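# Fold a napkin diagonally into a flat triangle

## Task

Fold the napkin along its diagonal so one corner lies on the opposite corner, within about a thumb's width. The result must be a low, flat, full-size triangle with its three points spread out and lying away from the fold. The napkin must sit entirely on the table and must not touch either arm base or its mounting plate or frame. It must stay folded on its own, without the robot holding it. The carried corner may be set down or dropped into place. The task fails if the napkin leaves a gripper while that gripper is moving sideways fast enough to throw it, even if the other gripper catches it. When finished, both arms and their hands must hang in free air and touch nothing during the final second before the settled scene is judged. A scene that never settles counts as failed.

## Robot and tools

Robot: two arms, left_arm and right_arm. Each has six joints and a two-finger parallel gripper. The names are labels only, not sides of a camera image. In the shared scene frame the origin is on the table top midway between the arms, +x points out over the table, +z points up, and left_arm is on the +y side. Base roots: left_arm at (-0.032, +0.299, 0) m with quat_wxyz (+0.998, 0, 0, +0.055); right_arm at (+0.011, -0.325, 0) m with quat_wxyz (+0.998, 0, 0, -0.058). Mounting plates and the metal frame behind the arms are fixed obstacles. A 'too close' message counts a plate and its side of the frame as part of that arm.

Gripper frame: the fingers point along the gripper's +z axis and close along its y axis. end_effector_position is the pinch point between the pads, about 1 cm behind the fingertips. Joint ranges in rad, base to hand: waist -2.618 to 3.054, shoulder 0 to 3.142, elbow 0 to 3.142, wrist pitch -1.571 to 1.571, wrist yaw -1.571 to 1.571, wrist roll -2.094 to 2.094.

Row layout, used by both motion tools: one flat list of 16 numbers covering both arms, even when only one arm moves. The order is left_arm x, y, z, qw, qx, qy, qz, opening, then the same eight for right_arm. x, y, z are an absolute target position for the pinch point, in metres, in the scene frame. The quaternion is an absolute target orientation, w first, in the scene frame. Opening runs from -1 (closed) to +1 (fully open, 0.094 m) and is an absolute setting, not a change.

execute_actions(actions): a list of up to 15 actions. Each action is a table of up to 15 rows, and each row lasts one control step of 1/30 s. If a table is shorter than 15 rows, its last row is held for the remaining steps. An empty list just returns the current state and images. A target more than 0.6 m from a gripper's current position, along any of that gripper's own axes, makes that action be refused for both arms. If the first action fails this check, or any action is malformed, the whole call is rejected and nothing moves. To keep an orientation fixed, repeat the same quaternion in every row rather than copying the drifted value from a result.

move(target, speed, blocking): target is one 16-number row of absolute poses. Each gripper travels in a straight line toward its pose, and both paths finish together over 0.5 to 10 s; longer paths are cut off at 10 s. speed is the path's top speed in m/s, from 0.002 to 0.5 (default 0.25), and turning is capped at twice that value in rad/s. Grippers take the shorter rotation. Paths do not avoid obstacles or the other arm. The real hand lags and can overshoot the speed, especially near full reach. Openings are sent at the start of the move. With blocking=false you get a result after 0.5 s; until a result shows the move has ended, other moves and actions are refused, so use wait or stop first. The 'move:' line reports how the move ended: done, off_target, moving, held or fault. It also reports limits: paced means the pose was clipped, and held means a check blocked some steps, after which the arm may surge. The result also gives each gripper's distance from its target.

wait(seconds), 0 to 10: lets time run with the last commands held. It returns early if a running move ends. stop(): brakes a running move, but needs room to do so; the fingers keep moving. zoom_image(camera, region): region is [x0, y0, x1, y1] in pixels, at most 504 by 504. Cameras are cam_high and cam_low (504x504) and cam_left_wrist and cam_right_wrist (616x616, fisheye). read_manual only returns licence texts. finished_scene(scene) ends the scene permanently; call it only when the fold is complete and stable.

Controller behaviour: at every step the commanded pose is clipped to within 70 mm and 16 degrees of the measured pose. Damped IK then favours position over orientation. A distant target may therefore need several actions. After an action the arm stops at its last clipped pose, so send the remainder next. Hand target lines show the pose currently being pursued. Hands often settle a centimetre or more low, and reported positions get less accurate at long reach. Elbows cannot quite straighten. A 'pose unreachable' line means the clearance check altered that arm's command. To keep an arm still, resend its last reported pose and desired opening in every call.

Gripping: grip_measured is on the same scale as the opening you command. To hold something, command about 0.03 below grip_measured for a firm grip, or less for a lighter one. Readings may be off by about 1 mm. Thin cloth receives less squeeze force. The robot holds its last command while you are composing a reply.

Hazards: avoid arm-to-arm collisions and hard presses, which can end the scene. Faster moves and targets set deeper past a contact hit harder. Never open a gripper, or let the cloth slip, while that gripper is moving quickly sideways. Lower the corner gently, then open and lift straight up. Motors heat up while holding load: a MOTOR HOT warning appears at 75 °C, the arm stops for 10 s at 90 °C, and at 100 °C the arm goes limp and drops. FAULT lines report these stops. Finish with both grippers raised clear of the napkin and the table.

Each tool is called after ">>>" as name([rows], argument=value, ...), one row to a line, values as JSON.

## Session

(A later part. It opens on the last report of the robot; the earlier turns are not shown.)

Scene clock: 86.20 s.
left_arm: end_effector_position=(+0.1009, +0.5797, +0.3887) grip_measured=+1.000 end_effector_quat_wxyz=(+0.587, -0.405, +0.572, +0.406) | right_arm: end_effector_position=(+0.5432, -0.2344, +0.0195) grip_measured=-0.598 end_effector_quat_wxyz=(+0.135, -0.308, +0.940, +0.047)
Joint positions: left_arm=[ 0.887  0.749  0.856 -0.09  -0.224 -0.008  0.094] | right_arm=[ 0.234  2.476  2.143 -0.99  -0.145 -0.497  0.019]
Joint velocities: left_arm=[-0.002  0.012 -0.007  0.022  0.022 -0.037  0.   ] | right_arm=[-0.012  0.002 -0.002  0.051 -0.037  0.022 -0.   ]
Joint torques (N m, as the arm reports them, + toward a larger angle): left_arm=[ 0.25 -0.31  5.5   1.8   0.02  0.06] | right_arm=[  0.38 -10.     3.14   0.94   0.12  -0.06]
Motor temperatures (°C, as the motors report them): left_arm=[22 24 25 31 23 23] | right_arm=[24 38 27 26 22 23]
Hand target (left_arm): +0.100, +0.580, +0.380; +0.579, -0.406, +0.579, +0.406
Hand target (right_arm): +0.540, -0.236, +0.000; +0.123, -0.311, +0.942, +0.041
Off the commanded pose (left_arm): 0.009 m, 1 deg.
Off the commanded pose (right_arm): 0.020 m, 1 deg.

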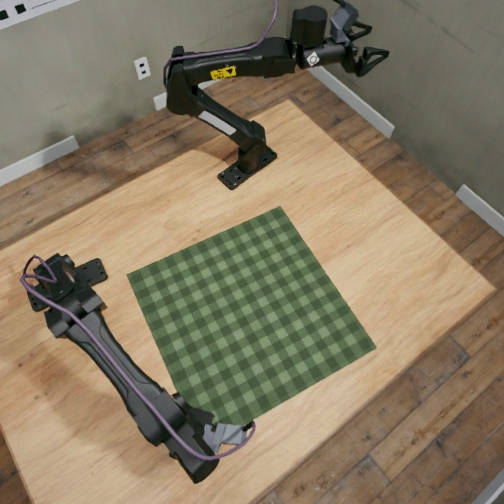

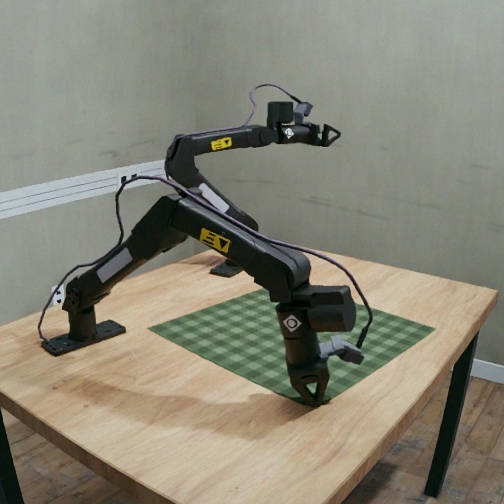

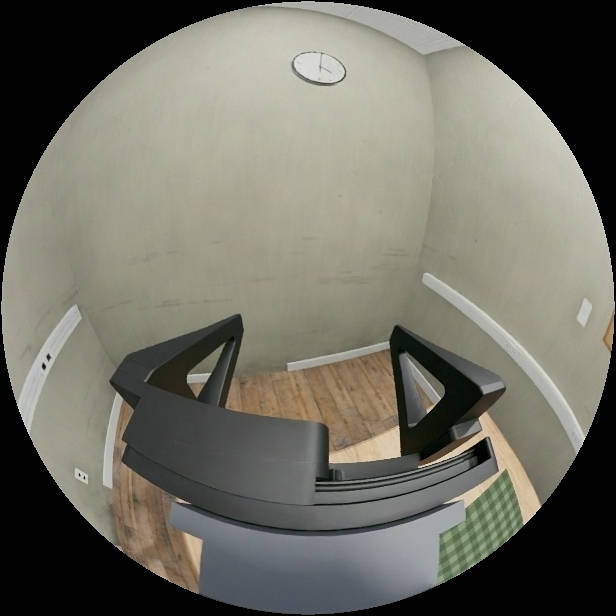

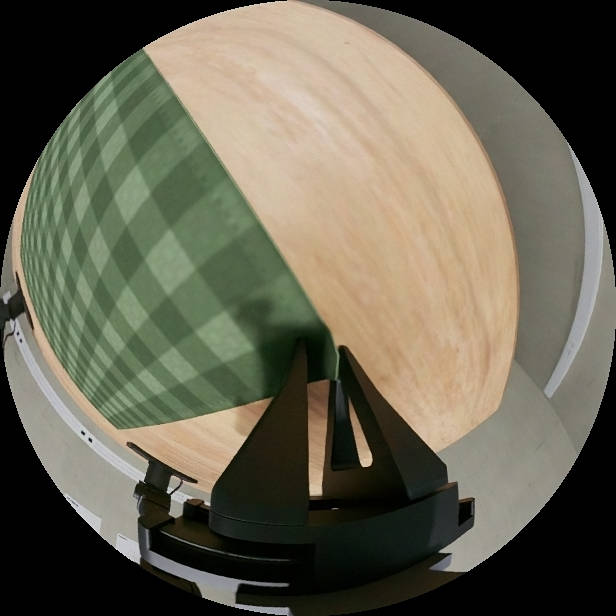

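The corner is riding up the outer finger. Finish closing and lift.

>>> execute_actions([
  [[0.10,0.58,0.38,0.579,-0.406,0.579,0.406,1, 0.54,-0.236,0.0,0.124,-0.3105,0.9416,0.0409,-0.7],[0.10,0.58,0.38,0.579,-0.406,0.579,0.406,1, 0.54,-0.236,0.0,0.124,-0.3105,0.9416,0.0409,-0.7],[0.10,0.58,0.38,0.579,-0.406,0.579,0.406,1, 0.54,-0.236,0.0,0.124,-0.3105,0.9416,0.0409,-0.8],[0.10,0.58,0.38,0.579,-0.406,0.579,0.406,1, 0.54,-0.236,0.0,0.124,-0.3105,0.9416,0.0409,-0.8],[0.10,0.58,0.38,0.579,-0.406,0.579,0.406,1, 0.54,-0.236,0.0,0.124,-0.3105,0.9416,0.0409,-0.9],[0.10,0.58,0.38,0.579,-0.406,0.579,0.406,1, 0.54,-0.236,0.0,0.124,-0.3105,0.9416,0.0409,-0.9],[0.10,0.58,0.38,0.579,-0.406,0.579,0.406,1, 0.54,-0.236,0.0,0.124,-0.3105,0.9416,0.0409,-1]],
])

>>> move(target=[0.10,0.58,0.38,0.579,-0.406,0.579,0.406,1, 0.51,-0.195,0.12,0.124,-0.3105,0.9416,0.0409,-1], speed=0.1)

Scene clock: 92.20 s.
left_arm: end_effector_position=(+0.1009, +0.5797, +0.3887) grip_measured=+1.000 end_effector_quat_wxyz=(+0.587, -0.405, +0.572, +0.406) | right_arm: end_effector_position=(+0.5460, -0.2345, +0.0201) grip_measured=-0.987 end_effector_quat_wxyz=(+0.140, -0.309, +0.940, +0.043)
Joint positions: left_arm=[ 0.887  0.749  0.856 -0.09  -0.224 -0.008  0.094] | right_arm=[ 0.236  2.476  2.143 -0.978 -0.139 -0.497  0.001]
Joint velocities: left_arm=[ 0.012  0.022  0.002  0.007 -0.066 -0.007  0.   ] | right_arm=[-0.007 -0.027  0.017 -0.022 -0.022  0.022  0.   ]
Joint torques (N m, as the arm reports them, + toward a larger angle): left_arm=[ 0.24 -0.33  5.44  1.78  0.02  0.09] | right_arm=[  0.26 -10.04   3.12   0.85   0.07  -0.05]
Motor temperatures (°C, as the motors report them): left_arm=[22 24 25 31 23 23] | right_arm=[24 38 26 26 22 23]
Hand target (left_arm): +0.100, +0.580, +0.380; +0.579, -0.406, +0.579, +0.406
Hand target (right_arm): +0.540, -0.236, +0.000; +0.124, -0.311, +0.942, +0.041
Off the commanded pose (left_arm): 0.009 m, 1 deg.
Off the commanded pose (right_arm): 0.021 m, 2 deg.

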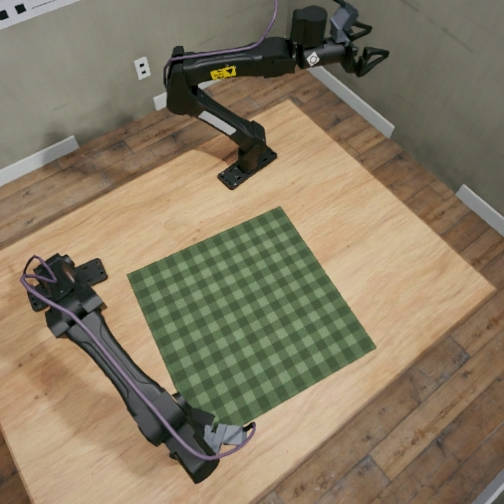

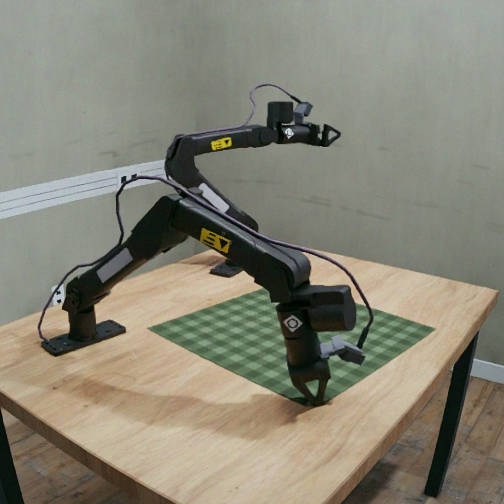

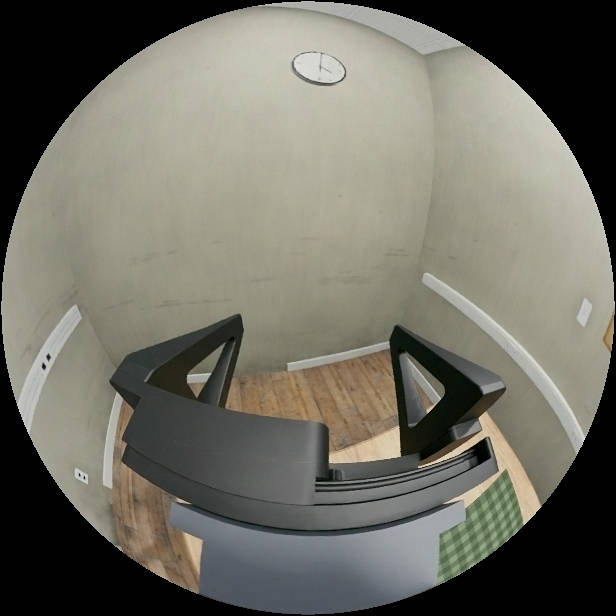

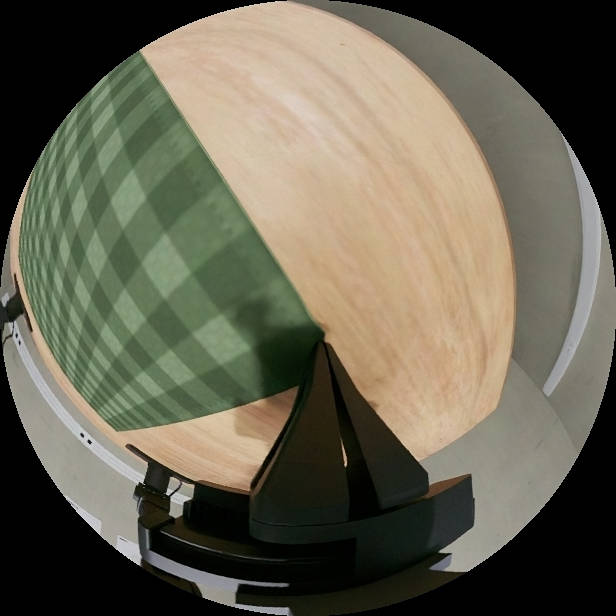

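Scene clock: 93.97 s.
left_arm: end_effector_position=(+0.1009, +0.5797, +0.3887) grip_measured=+1.000 end_effector_quat_wxyz=(+0.587, -0.405, +0.572, +0.406) | right_arm: end_effector_position=(+0.5053, -0.1980, +0.0941) grip_measured=-0.987 end_effector_quat_wxyz=(+0.100, -0.310, +0.944, +0.046)
Joint positions: left_arm=[ 0.887  0.749  0.856 -0.09  -0.224 -0.008  0.094] | right_arm=[ 0.326  2.4    2.319 -1.3   -0.112 -0.414  0.001]
Joint velocities: left_arm=[-0.022  0.002 -0.007 -0.037 -0.066 -0.066  0.   ] | right_arm=[-0.002 -0.017 -0.012  0.022 -0.051 -0.007 -0.001]
Joint torques (N m, as the arm reports them, + toward a larger angle): left_arm=[ 0.35 -0.31  5.59  1.79 -0.01  0.06] | right_arm=[  0.55 -12.83   8.99   0.28   0.05   0.01]
Motor temperatures (°C, as the motors report them): left_arm=[22 24 25 31 23 23] | right_arm=[24 39 27 25 22 23]
Hand target (left_arm): +0.100, +0.580, +0.380; +0.579, -0.406, +0.579, +0.406
Hand target (right_arm): +0.508, -0.196, +0.119; +0.124, -0.310, +0.942, +0.041
Off the commanded pose (left_arm): 0.009 m, 1 deg.
Off the commanded pose (right_arm): 0.026 m, 3 deg.
move: off_target (right_arm)

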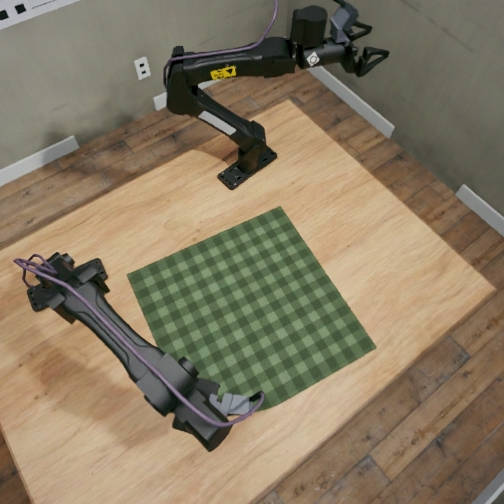

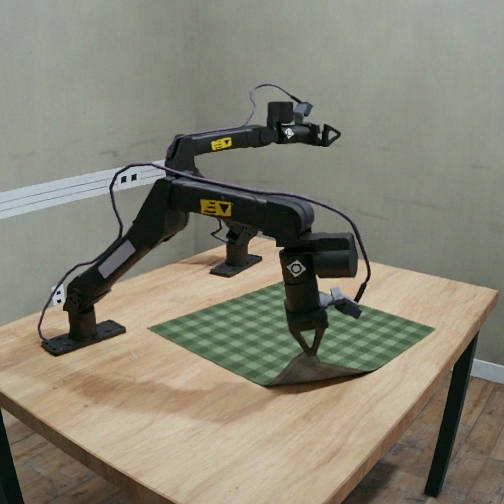

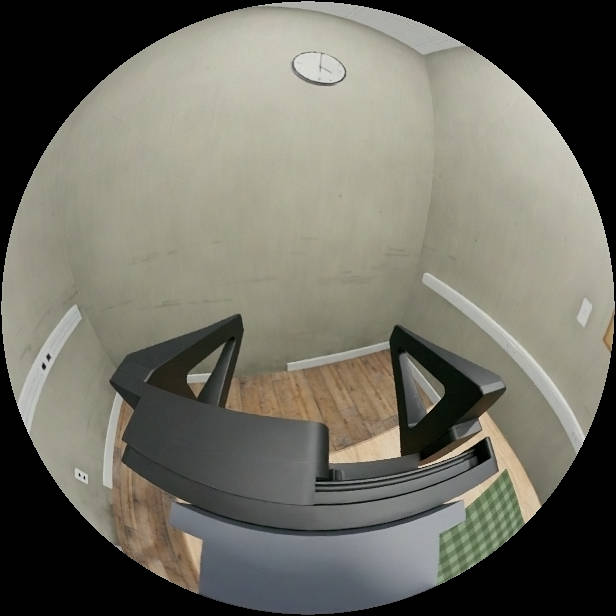

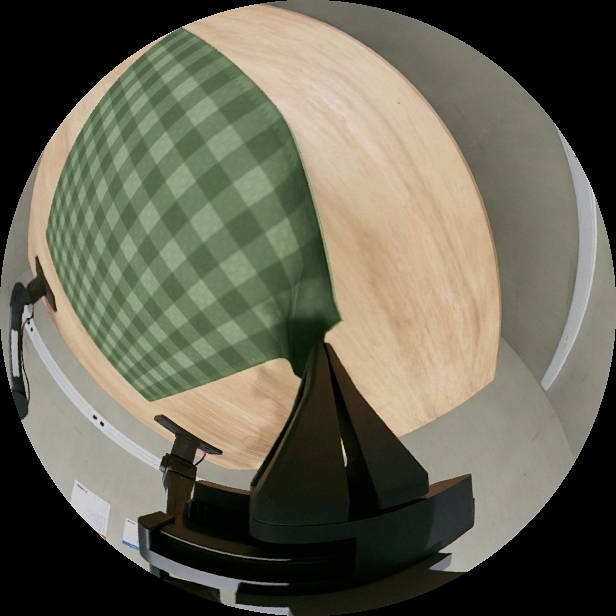

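>>> move(target=[0.10,0.58,0.38,0.579,-0.406,0.579,0.406,1, 0.35,0.02,0.22,0.2458,-0.3025,0.9173,0.0811,-1], speed=0.12)

Scene clock: 100.57 s.
left_arm: end_effector_position=(+0.1009, +0.5797, +0.3887) grip_measured=+1.000 end_effector_quat_wxyz=(+0.587, -0.405, +0.572, +0.406) | right_arm: end_effector_position=(+0.3406, +0.0116, +0.1837) grip_measured=-0.987 end_effector_quat_wxyz=(+0.201, -0.313, +0.926, +0.066)
Joint positions: left_arm=[ 0.887  0.749  0.856 -0.09  -0.224 -0.008  0.094] | right_arm=[ 0.937  1.969  1.921 -1.102  0.073  0.154  0.001]
Joint velocities: left_arm=[ 0.002 -0.002 -0.022  0.022 -0.007  0.022  0.   ] | right_arm=[ 0.002 -0.007  0.002 -0.007  0.051 -0.022  0.001]
Joint torques (N m, as the arm reports them, + toward a larger angle): left_arm=[ 0.35 -0.33  5.52  1.8   0.02  0.09] | right_arm=[  0.21 -10.68  10.33   1.     0.22   0.04]
Motor temperatures (°C, as the motors report them): left_arm=[22 24 25 31 23 23] | right_arm=[24 40 27 25 22 23]
Hand target (left_arm): +0.100, +0.580, +0.380; +0.579, -0.406, +0.579, +0.406
Hand target (right_arm): +0.347, +0.016, +0.219; +0.244, -0.303, +0.917, +0.083
Off the commanded pose (left_arm): 0.009 m, 1 deg.
Off the commanded pose (right_arm): 0.038 m, 6 deg.
move: off_target (right_arm)

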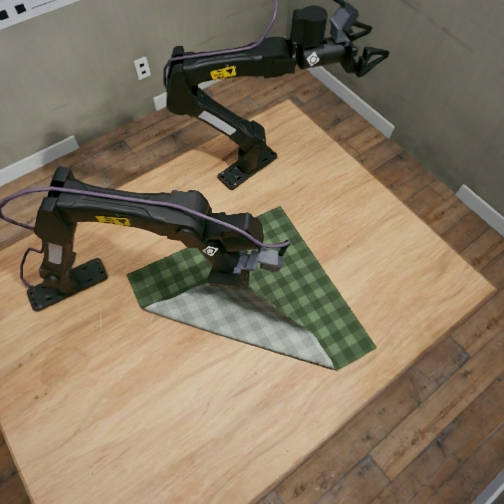

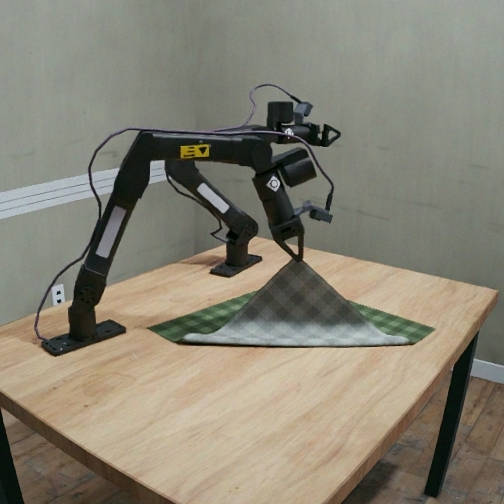

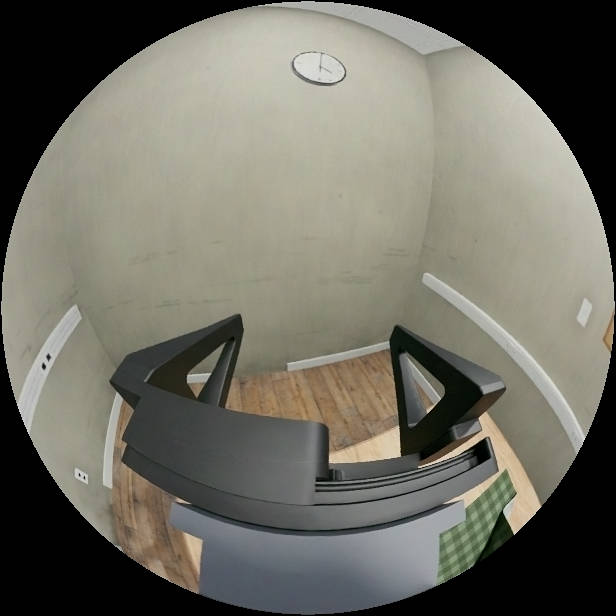

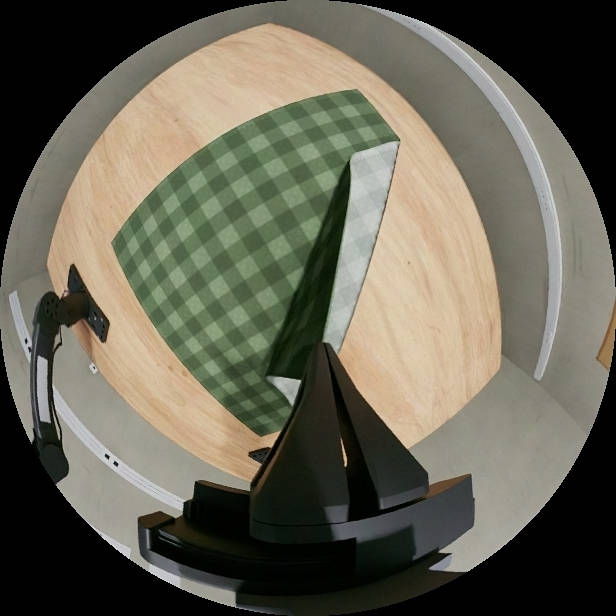

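>>> move(target=[0.10,0.58,0.38,0.579,-0.406,0.579,0.406,1, 0.217,0.20,0.17,0.2311,-0.329,0.8951,0.1927,-1], speed=0.12)

>>> move(target=[0.10,0.58,0.38,0.579,-0.406,0.579,0.406,1, 0.168,0.268,0.075,0.2311,-0.329,0.8951,0.1927,-1], speed=0.08)

Scene clock: 116.80 s.
left_arm: end_effector_position=(+0.1009, +0.5797, +0.3887) grip_measured=+1.000 end_effector_quat_wxyz=(+0.587, -0.405, +0.572, +0.406) | right_arm: end_effector_position=(+0.2107, +0.1873, +0.1507) grip_measured=-0.987 end_effector_quat_wxyz=(+0.204, -0.339, +0.902, +0.173)
Joint positions: left_arm=[ 0.887  0.749  0.856 -0.09  -0.224 -0.008  0.094] | right_arm=[ 1.34   2.189  2.068 -0.915  0.083  0.483  0.001]
Joint velocities: left_arm=[ 0.002 -0.007  0.002 -0.11   0.051  0.007  0.   ] | right_arm=[-0.002  0.002  0.056 -0.037 -0.051  0.037  0.   ]
Joint torques (N m, as the arm reports them, + toward a larger angle): left_arm=[ 0.28 -0.33  5.47  1.79  0.02  0.11] | right_arm=[  0.15 -10.22   9.63   1.32   0.23   0.03]
Motor temperatures (°C, as the motors report them): left_arm=[22 24 25 32 23 23] | right_arm=[24 40 29 25 22 23]
Hand target (left_arm): +0.100, +0.580, +0.380; +0.579, -0.406, +0.579, +0.406
Hand target (right_arm): +0.216, +0.198, +0.171; +0.229, -0.329, +0.895, +0.193
Off the commanded pose (left_arm): 0.009 m, 1 deg.
Off the commanded pose (right_arm): 0.024 m, 4 deg.
move: off_target (right_arm)

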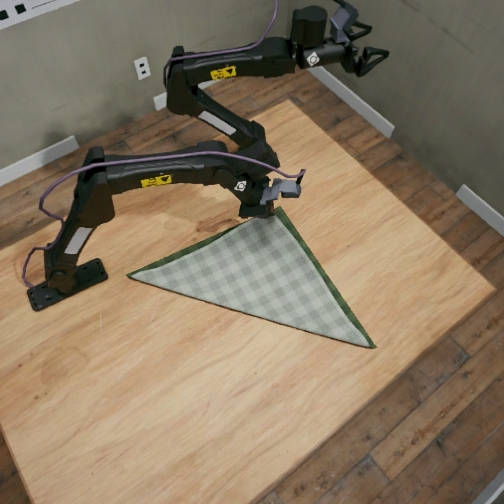

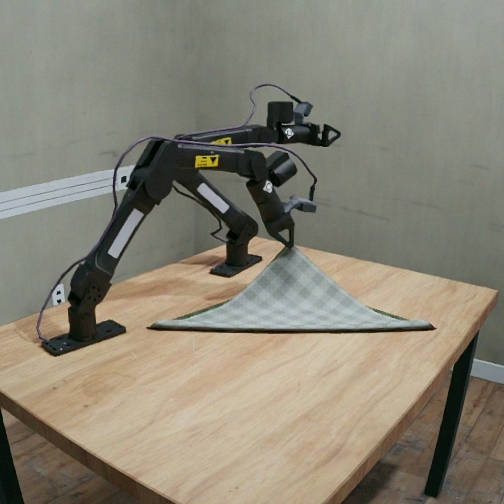

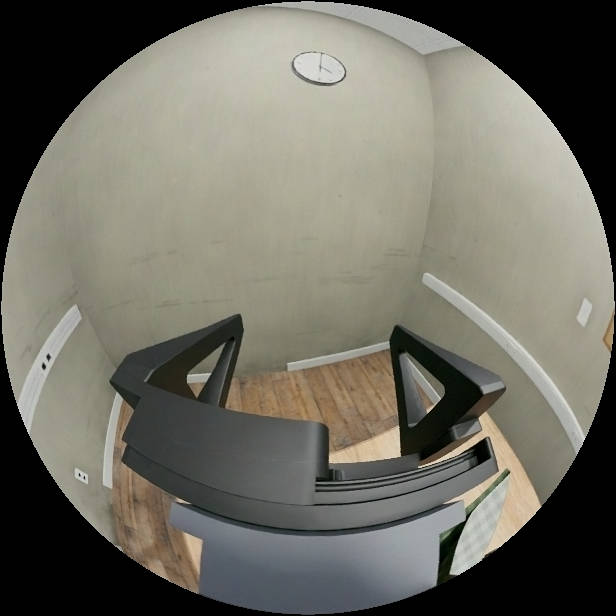

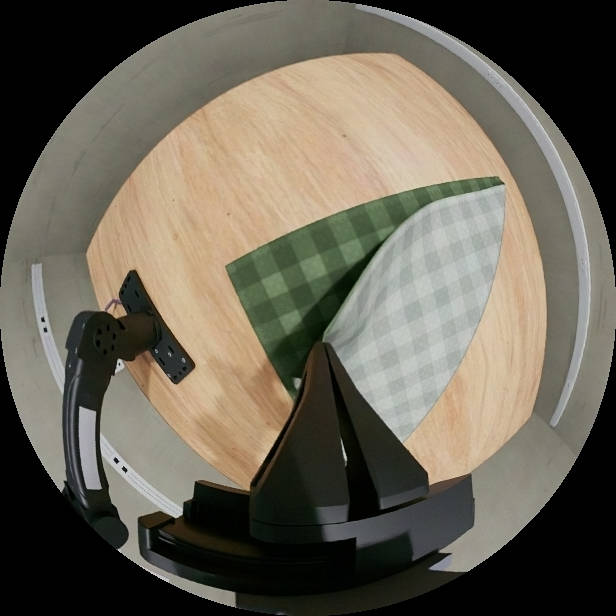

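Scene clock: 118.67 s.
left_arm: end_effector_position=(+0.1009, +0.5797, +0.3887) grip_measured=+1.000 end_effector_quat_wxyz=(+0.587, -0.405, +0.572, +0.406) | right_arm: end_effector_position=(+0.1648, +0.2533, +0.0540) grip_measured=-0.987 end_effector_quat_wxyz=(+0.207, -0.338, +0.902, +0.169)
Joint positions: left_arm=[ 0.887  0.749  0.856 -0.09  -0.224 -0.008  0.094] | right_arm=[ 1.472  2.455  2.143 -0.74   0.16   0.597  0.001]
Joint velocities: left_arm=[-0.017 -0.027  0.007 -0.022  0.051  0.007  0.   ] | right_arm=[-0.002  0.027  0.037  0.037 -0.066 -0.066  0.001]
Joint torques (N m, as the arm reports them, + toward a larger angle): left_arm=[ 0.23 -0.36  5.48  1.82 -0.03  0.08] | right_arm=[  0.45 -11.9    9.76   1.31   0.31   0.03]
Motor temperatures (°C, as the motors report them): left_arm=[22 24 25 32 23 23] | right_arm=[24 40 30 26 22 23]
Hand target (left_arm): +0.100, +0.580, +0.380; +0.579, -0.406, +0.579, +0.406
Hand target (right_arm): +0.168, +0.267, +0.076; +0.231, -0.329, +0.895, +0.193
Off the commanded pose (left_arm): 0.009 m, 1 deg.
Off the commanded pose (right_arm): 0.026 m, 4 deg.
move: off_target (right_arm)

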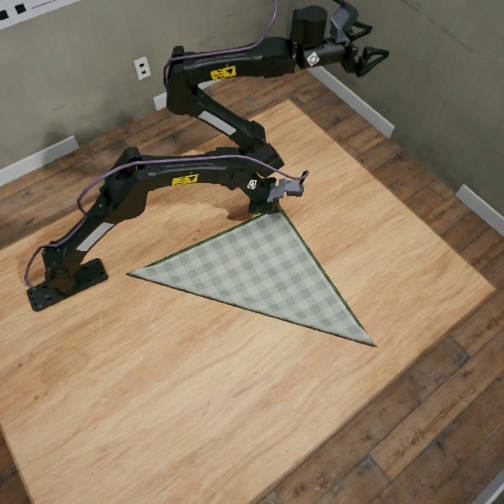

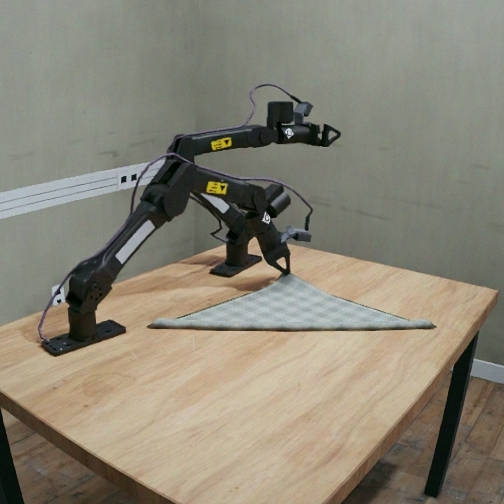

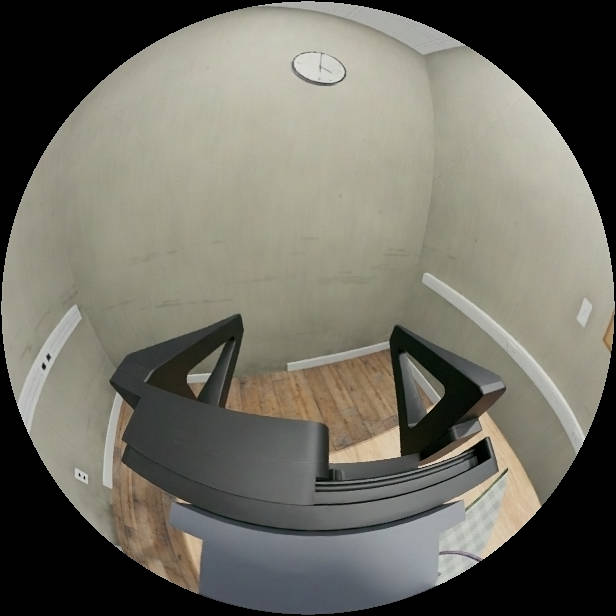

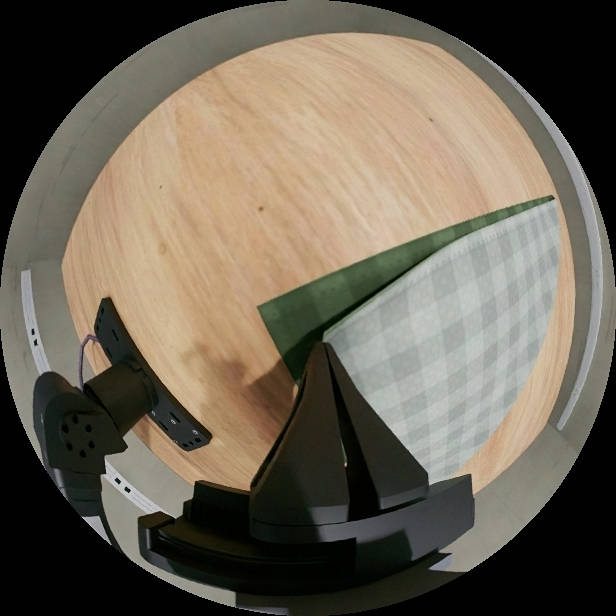

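>>> move(target=[0.10,0.58,0.38,0.579,-0.406,0.579,0.406,1, 0.161,0.294,0.058,0.2311,-0.329,0.8951,0.1927,-1], speed=0.04)

>>> zoom_image(camera="cam_high", region=[110, 170, 390, 360])

Scene clock: 122.97 s.
left_arm: end_effector_position=(+0.1009, +0.5797, +0.3887) grip_measured=+1.000 end_effector_quat_wxyz=(+0.587, -0.405, +0.572, +0.406) | right_arm: end_effector_position=(+0.1620, +0.2883, +0.0419) grip_measured=-0.987 end_effector_quat_wxyz=(+0.219, -0.333, +0.898, +0.185)
Joint positions: left_arm=[ 0.887  0.749  0.856 -0.09  -0.224 -0.008  0.094] | right_arm=[ 1.492  2.617  2.375 -0.771  0.173  0.616  0.001]
Joint velocities: left_arm=[-0.007 -0.002  0.007 -0.022 -0.051  0.007  0.   ] | right_arm=[-0.017  0.027  0.022 -0.066 -0.022  0.022  0.   ]
Joint torques (N m, as the arm reports them, + toward a larger angle): left_arm=[ 0.19 -0.35  5.5   1.8   0.01  0.09] | right_arm=[  0.64 -12.52   9.72   0.97   0.34   0.04]
Motor temperatures (°C, as the motors report them): left_arm=[22 24 25 32 23 23] | right_arm=[24 41 30 26 22 23]
Hand target (left_arm): +0.100, +0.580, +0.380; +0.579, -0.406, +0.579, +0.406
Hand target (right_arm): +0.161, +0.294, +0.058; +0.231, -0.329, +0.895, +0.194
Off the commanded pose (left_arm): 0.009 m, 1 deg.
Off the commanded pose (right_arm): 0.017 m, 2 deg.
move: off_target (right_arm)

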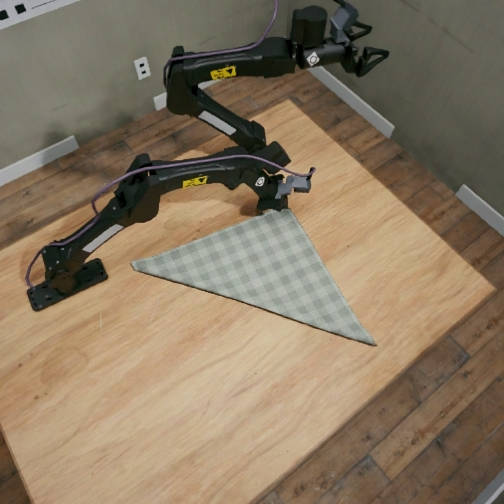

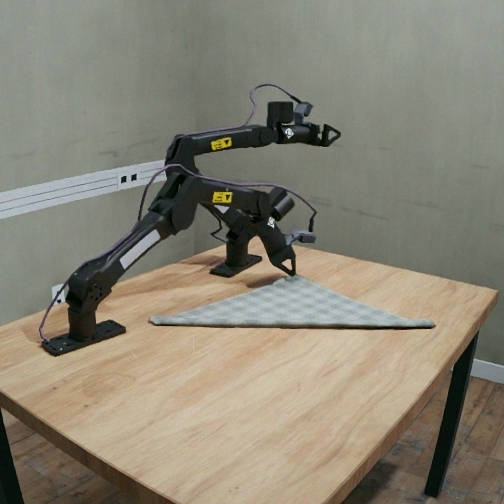

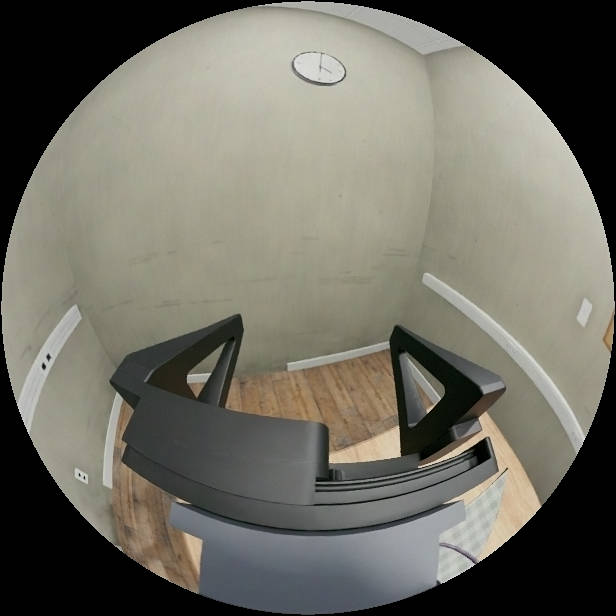

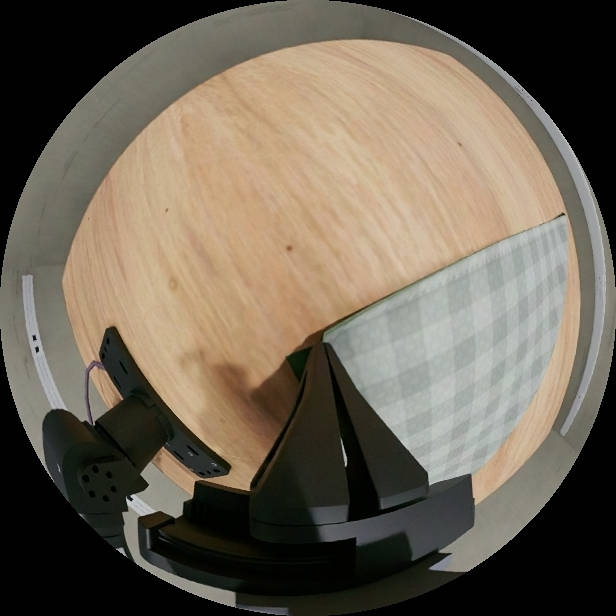

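Region (110, 170, 390, 360) of cam_high's 504x504 image, scaled by 1.800, with more detail than that image has; it fills the top 342 rows of this view, and the rest is white.

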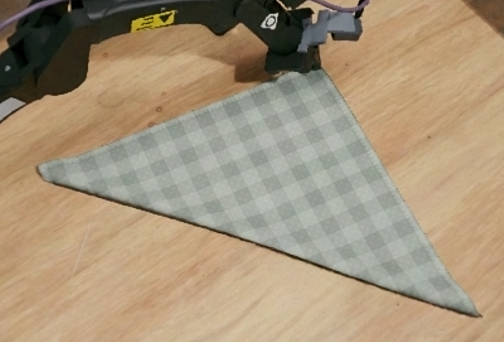

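>>> move(target=[0.10,0.58,0.38,0.579,-0.406,0.579,0.406,1, 0.148,0.274,0.058,0.2311,-0.329,0.8951,0.1927,-1], speed=0.03)

>>> zoom_image(camera="cam_high", region=[110, 170, 390, 360])

Scene clock: 126.43 s.
left_arm: end_effector_position=(+0.1009, +0.5797, +0.3887) grip_measured=+1.000 end_effector_quat_wxyz=(+0.587, -0.405, +0.572, +0.406) | right_arm: end_effector_position=(+0.1493, +0.2689, +0.0368) grip_measured=-0.987 end_effector_quat_wxyz=(+0.214, -0.335, +0.901, +0.176)
Joint positions: left_arm=[ 0.887  0.749  0.856 -0.09  -0.224 -0.008  0.094] | right_arm=[ 1.509  2.512  2.17  -0.695  0.184  0.632  0.001]
Joint velocities: left_arm=[ 0.007  0.002 -0.007 -0.007  0.022 -0.007  0.   ] | right_arm=[-0.002 -0.017 -0.017  0.007 -0.037 -0.066  0.001]
Joint torques (N m, as the arm reports them, + toward a larger angle): left_arm=[ 0.22 -0.29  5.52  1.79  0.04  0.09] | right_arm=[  0.61 -14.41   5.39   1.26   0.32   0.02]
Motor temperatures (°C, as the motors report them): left_arm=[22 24 25 32 23 23] | right_arm=[24 42 30 26 22 23]
Hand target (left_arm): +0.100, +0.580, +0.380; +0.579, -0.406, +0.579, +0.406
Hand target (right_arm): +0.148, +0.273, +0.058; +0.231, -0.329, +0.895, +0.192
Off the commanded pose (left_arm): 0.009 m, 1 deg.
Off the commanded pose (right_arm): 0.022 m, 3 deg.
move: off_target (right_arm)

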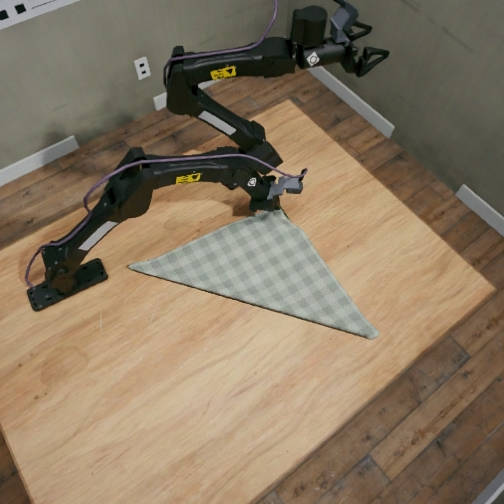

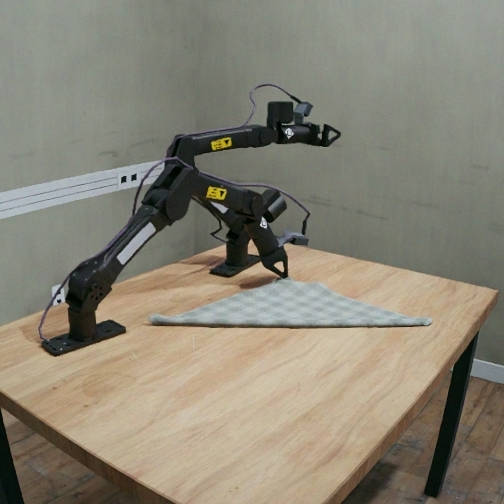

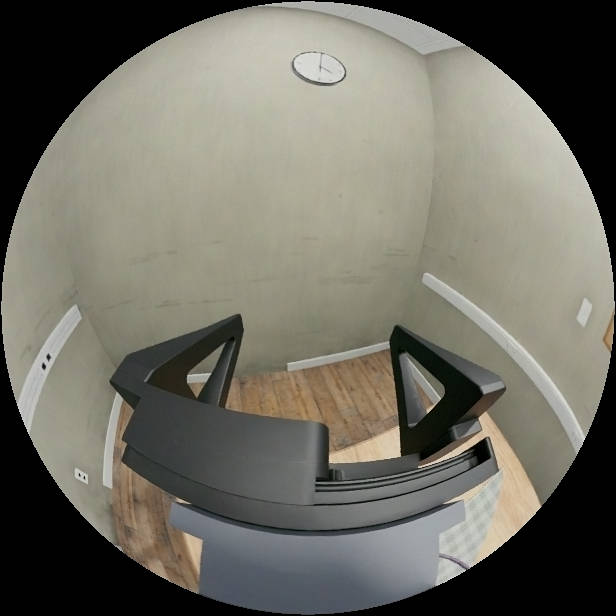

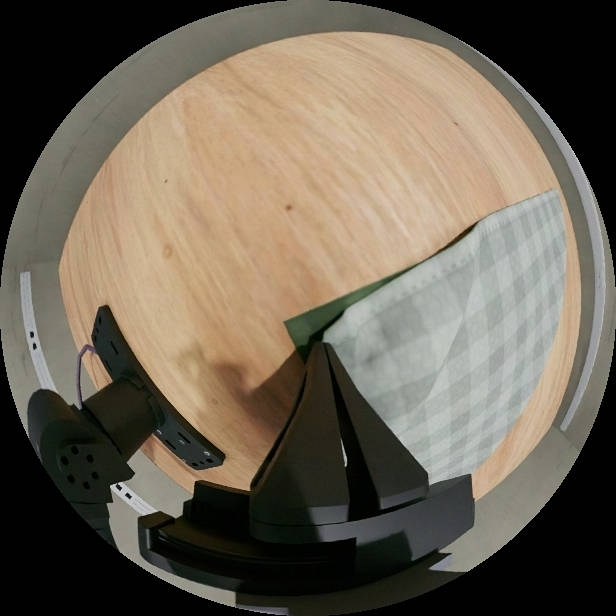

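Region (110, 170, 390, 360) of cam_high's 504x504 image, scaled by 1.800, with more detail than that image has; it fills the top 342 rows of this view, and the rest is white.

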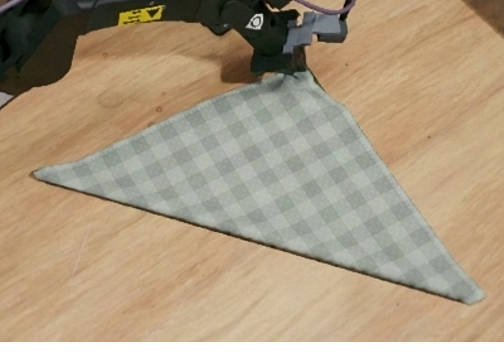

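>>> move(target=[0.10,0.58,0.38,0.579,-0.406,0.579,0.406,1, 0.30,0.09,0.27,0.2458,-0.3025,0.9173,0.0811,-1], speed=0.15)

>>> move(target=[0.10,0.58,0.38,0.579,-0.406,0.579,0.406,1, 0.42,-0.07,0.26,0.2458,-0.3025,0.9173,0.0811,-1], speed=0.15)

Scene clock: 135.40 s.
left_arm: end_effector_position=(+0.1009, +0.5797, +0.3887) grip_measured=+1.000 end_effector_quat_wxyz=(+0.587, -0.405, +0.572, +0.406) | right_arm: end_effector_position=(+0.2984, +0.0918, +0.2579) grip_measured=-0.987 end_effector_quat_wxyz=(+0.239, -0.304, +0.918, +0.081)
Joint positions: left_arm=[ 0.887  0.749  0.856 -0.09  -0.224 -0.008  0.094] | right_arm=[ 1.145  2.33   2.806 -1.567  0.184  0.345  0.001]
Joint velocities: left_arm=[-0.002  0.007 -0.002  0.037  0.051  0.037  0.   ] | right_arm=[-0.007  0.007 -0.002 -0.007 -0.022 -0.007 -0.001]
Joint torques (N m, as the arm reports them, + toward a larger angle): left_arm=[ 0.25 -0.34  5.48  1.79 -0.01  0.07] | right_arm=[-0.06 -9.89  7.87  0.89  0.25 -0.06]
Motor temperatures (°C, as the motors report them): left_arm=[22 24 25 33 23 23] | right_arm=[24 45 29 26 22 23]
Hand target (left_arm): +0.100, +0.580, +0.380; +0.579, -0.406, +0.579, +0.406
Hand target (right_arm): +0.299, +0.089, +0.269; +0.252, -0.302, +0.916, +0.085
Off the commanded pose (left_arm): 0.009 m, 1 deg.
Off the commanded pose (right_arm): 0.012 m, 1 deg.
joint sent to its limit (right arm) — the command would take joint 4 (wrist pitch) past its lower limit, so that joint was sent only as far as its limit.
move: off_target (right_arm)

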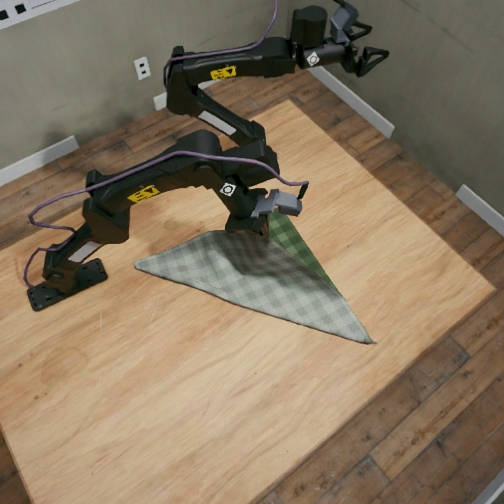

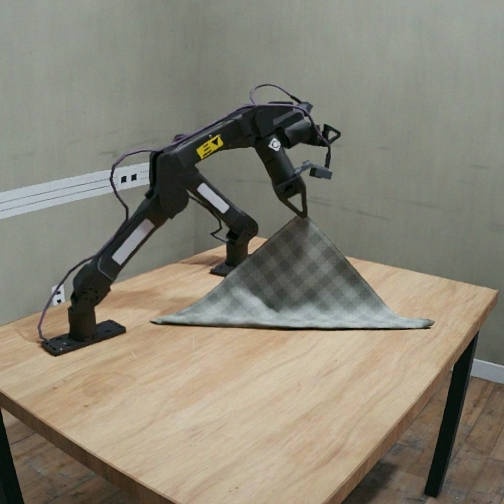

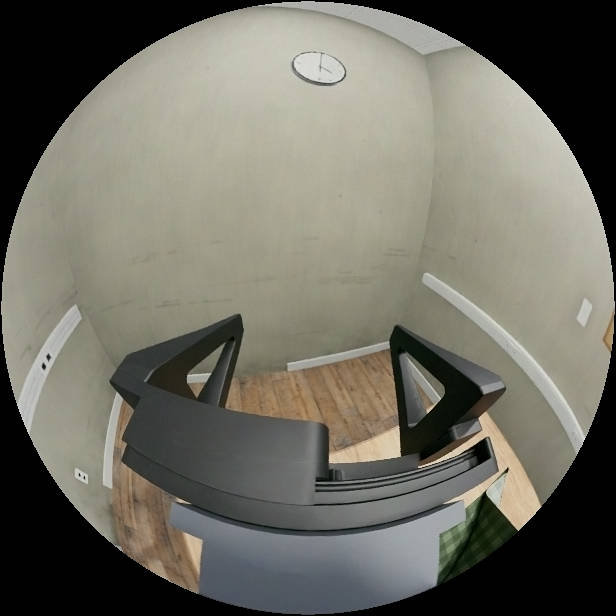

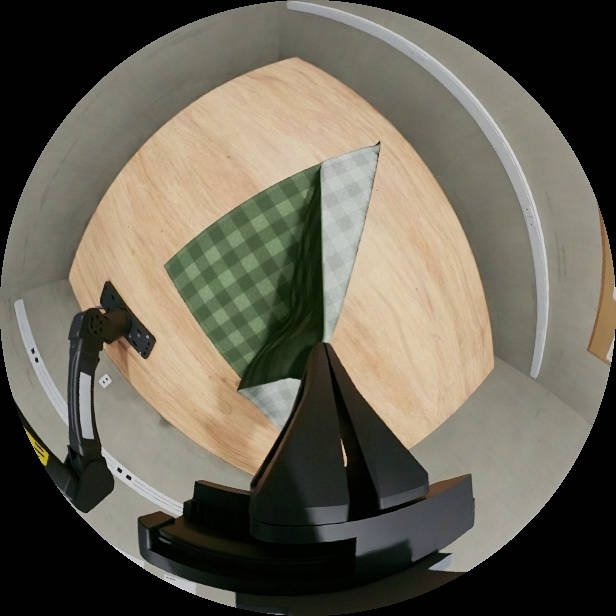

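Scene clock: 137.27 s.
left_arm: end_effector_position=(+0.1009, +0.5797, +0.3887) grip_measured=+1.000 end_effector_quat_wxyz=(+0.587, -0.405, +0.572, +0.406) | right_arm: end_effector_position=(+0.4211, -0.0715, +0.2435) grip_measured=-0.987 end_effector_quat_wxyz=(+0.223, -0.299, +0.925, +0.069)
Joint positions: left_arm=[ 0.887  0.749  0.856 -0.09  -0.224 -0.008  0.094] | right_arm=[ 0.655  2.061  2.287 -1.326 -0.032 -0.077  0.001]
Joint velocities: left_arm=[ 0.002  0.012 -0.007 -0.022 -0.007  0.022  0.   ] | right_arm=[ 0.012  0.002 -0.017 -0.007 -0.051  0.037 -0.   ]
Joint torques (N m, as the arm reports them, + toward a larger angle): left_arm=[ 0.37 -0.37  5.45  1.78  0.02  0.1 ] | right_arm=[  0.14 -10.82   5.53   1.25  -0.15  -0.04]
Motor temperatures (°C, as the motors report them): left_arm=[22 24 25 33 23 23] | right_arm=[24 45 29 26 22 23]
Hand target (left_arm): +0.100, +0.580, +0.380; +0.579, -0.406, +0.579, +0.406
Hand target (right_arm): +0.420, -0.068, +0.260; +0.246, -0.303, +0.917, +0.081
Off the commanded pose (left_arm): 0.009 m, 1 deg.
Off the commanded pose (right_arm): 0.017 m, 3 deg.
move: off_target (right_arm)

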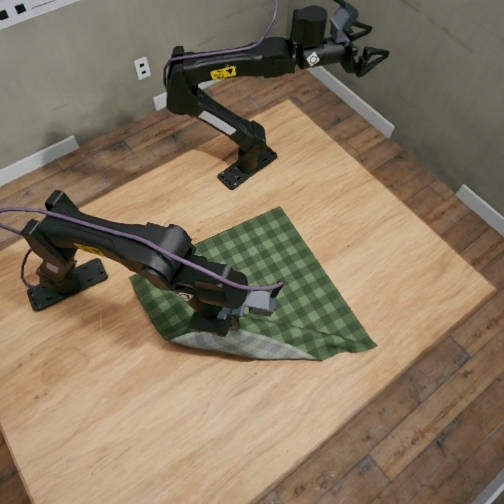

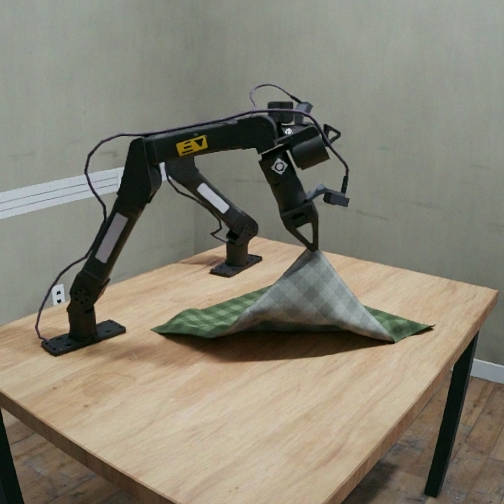

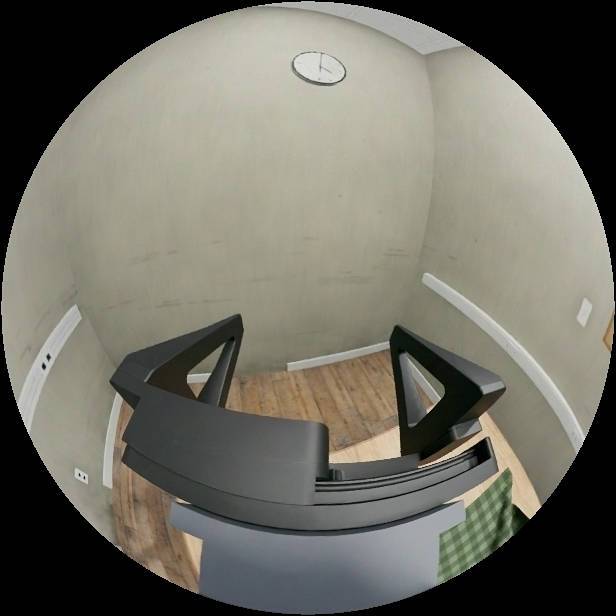

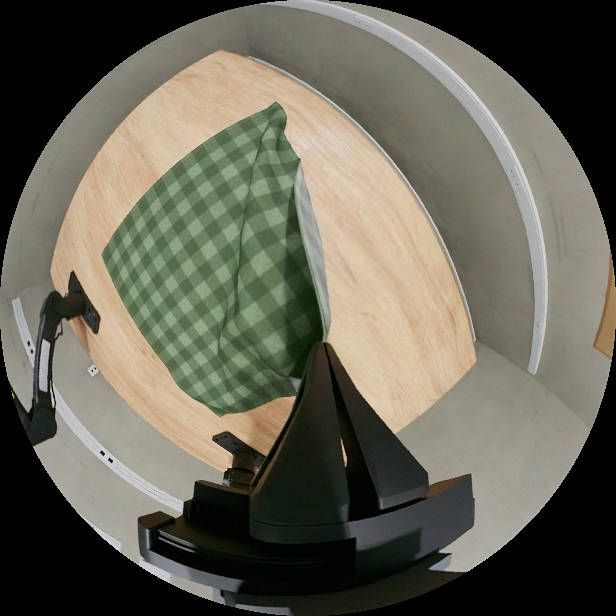

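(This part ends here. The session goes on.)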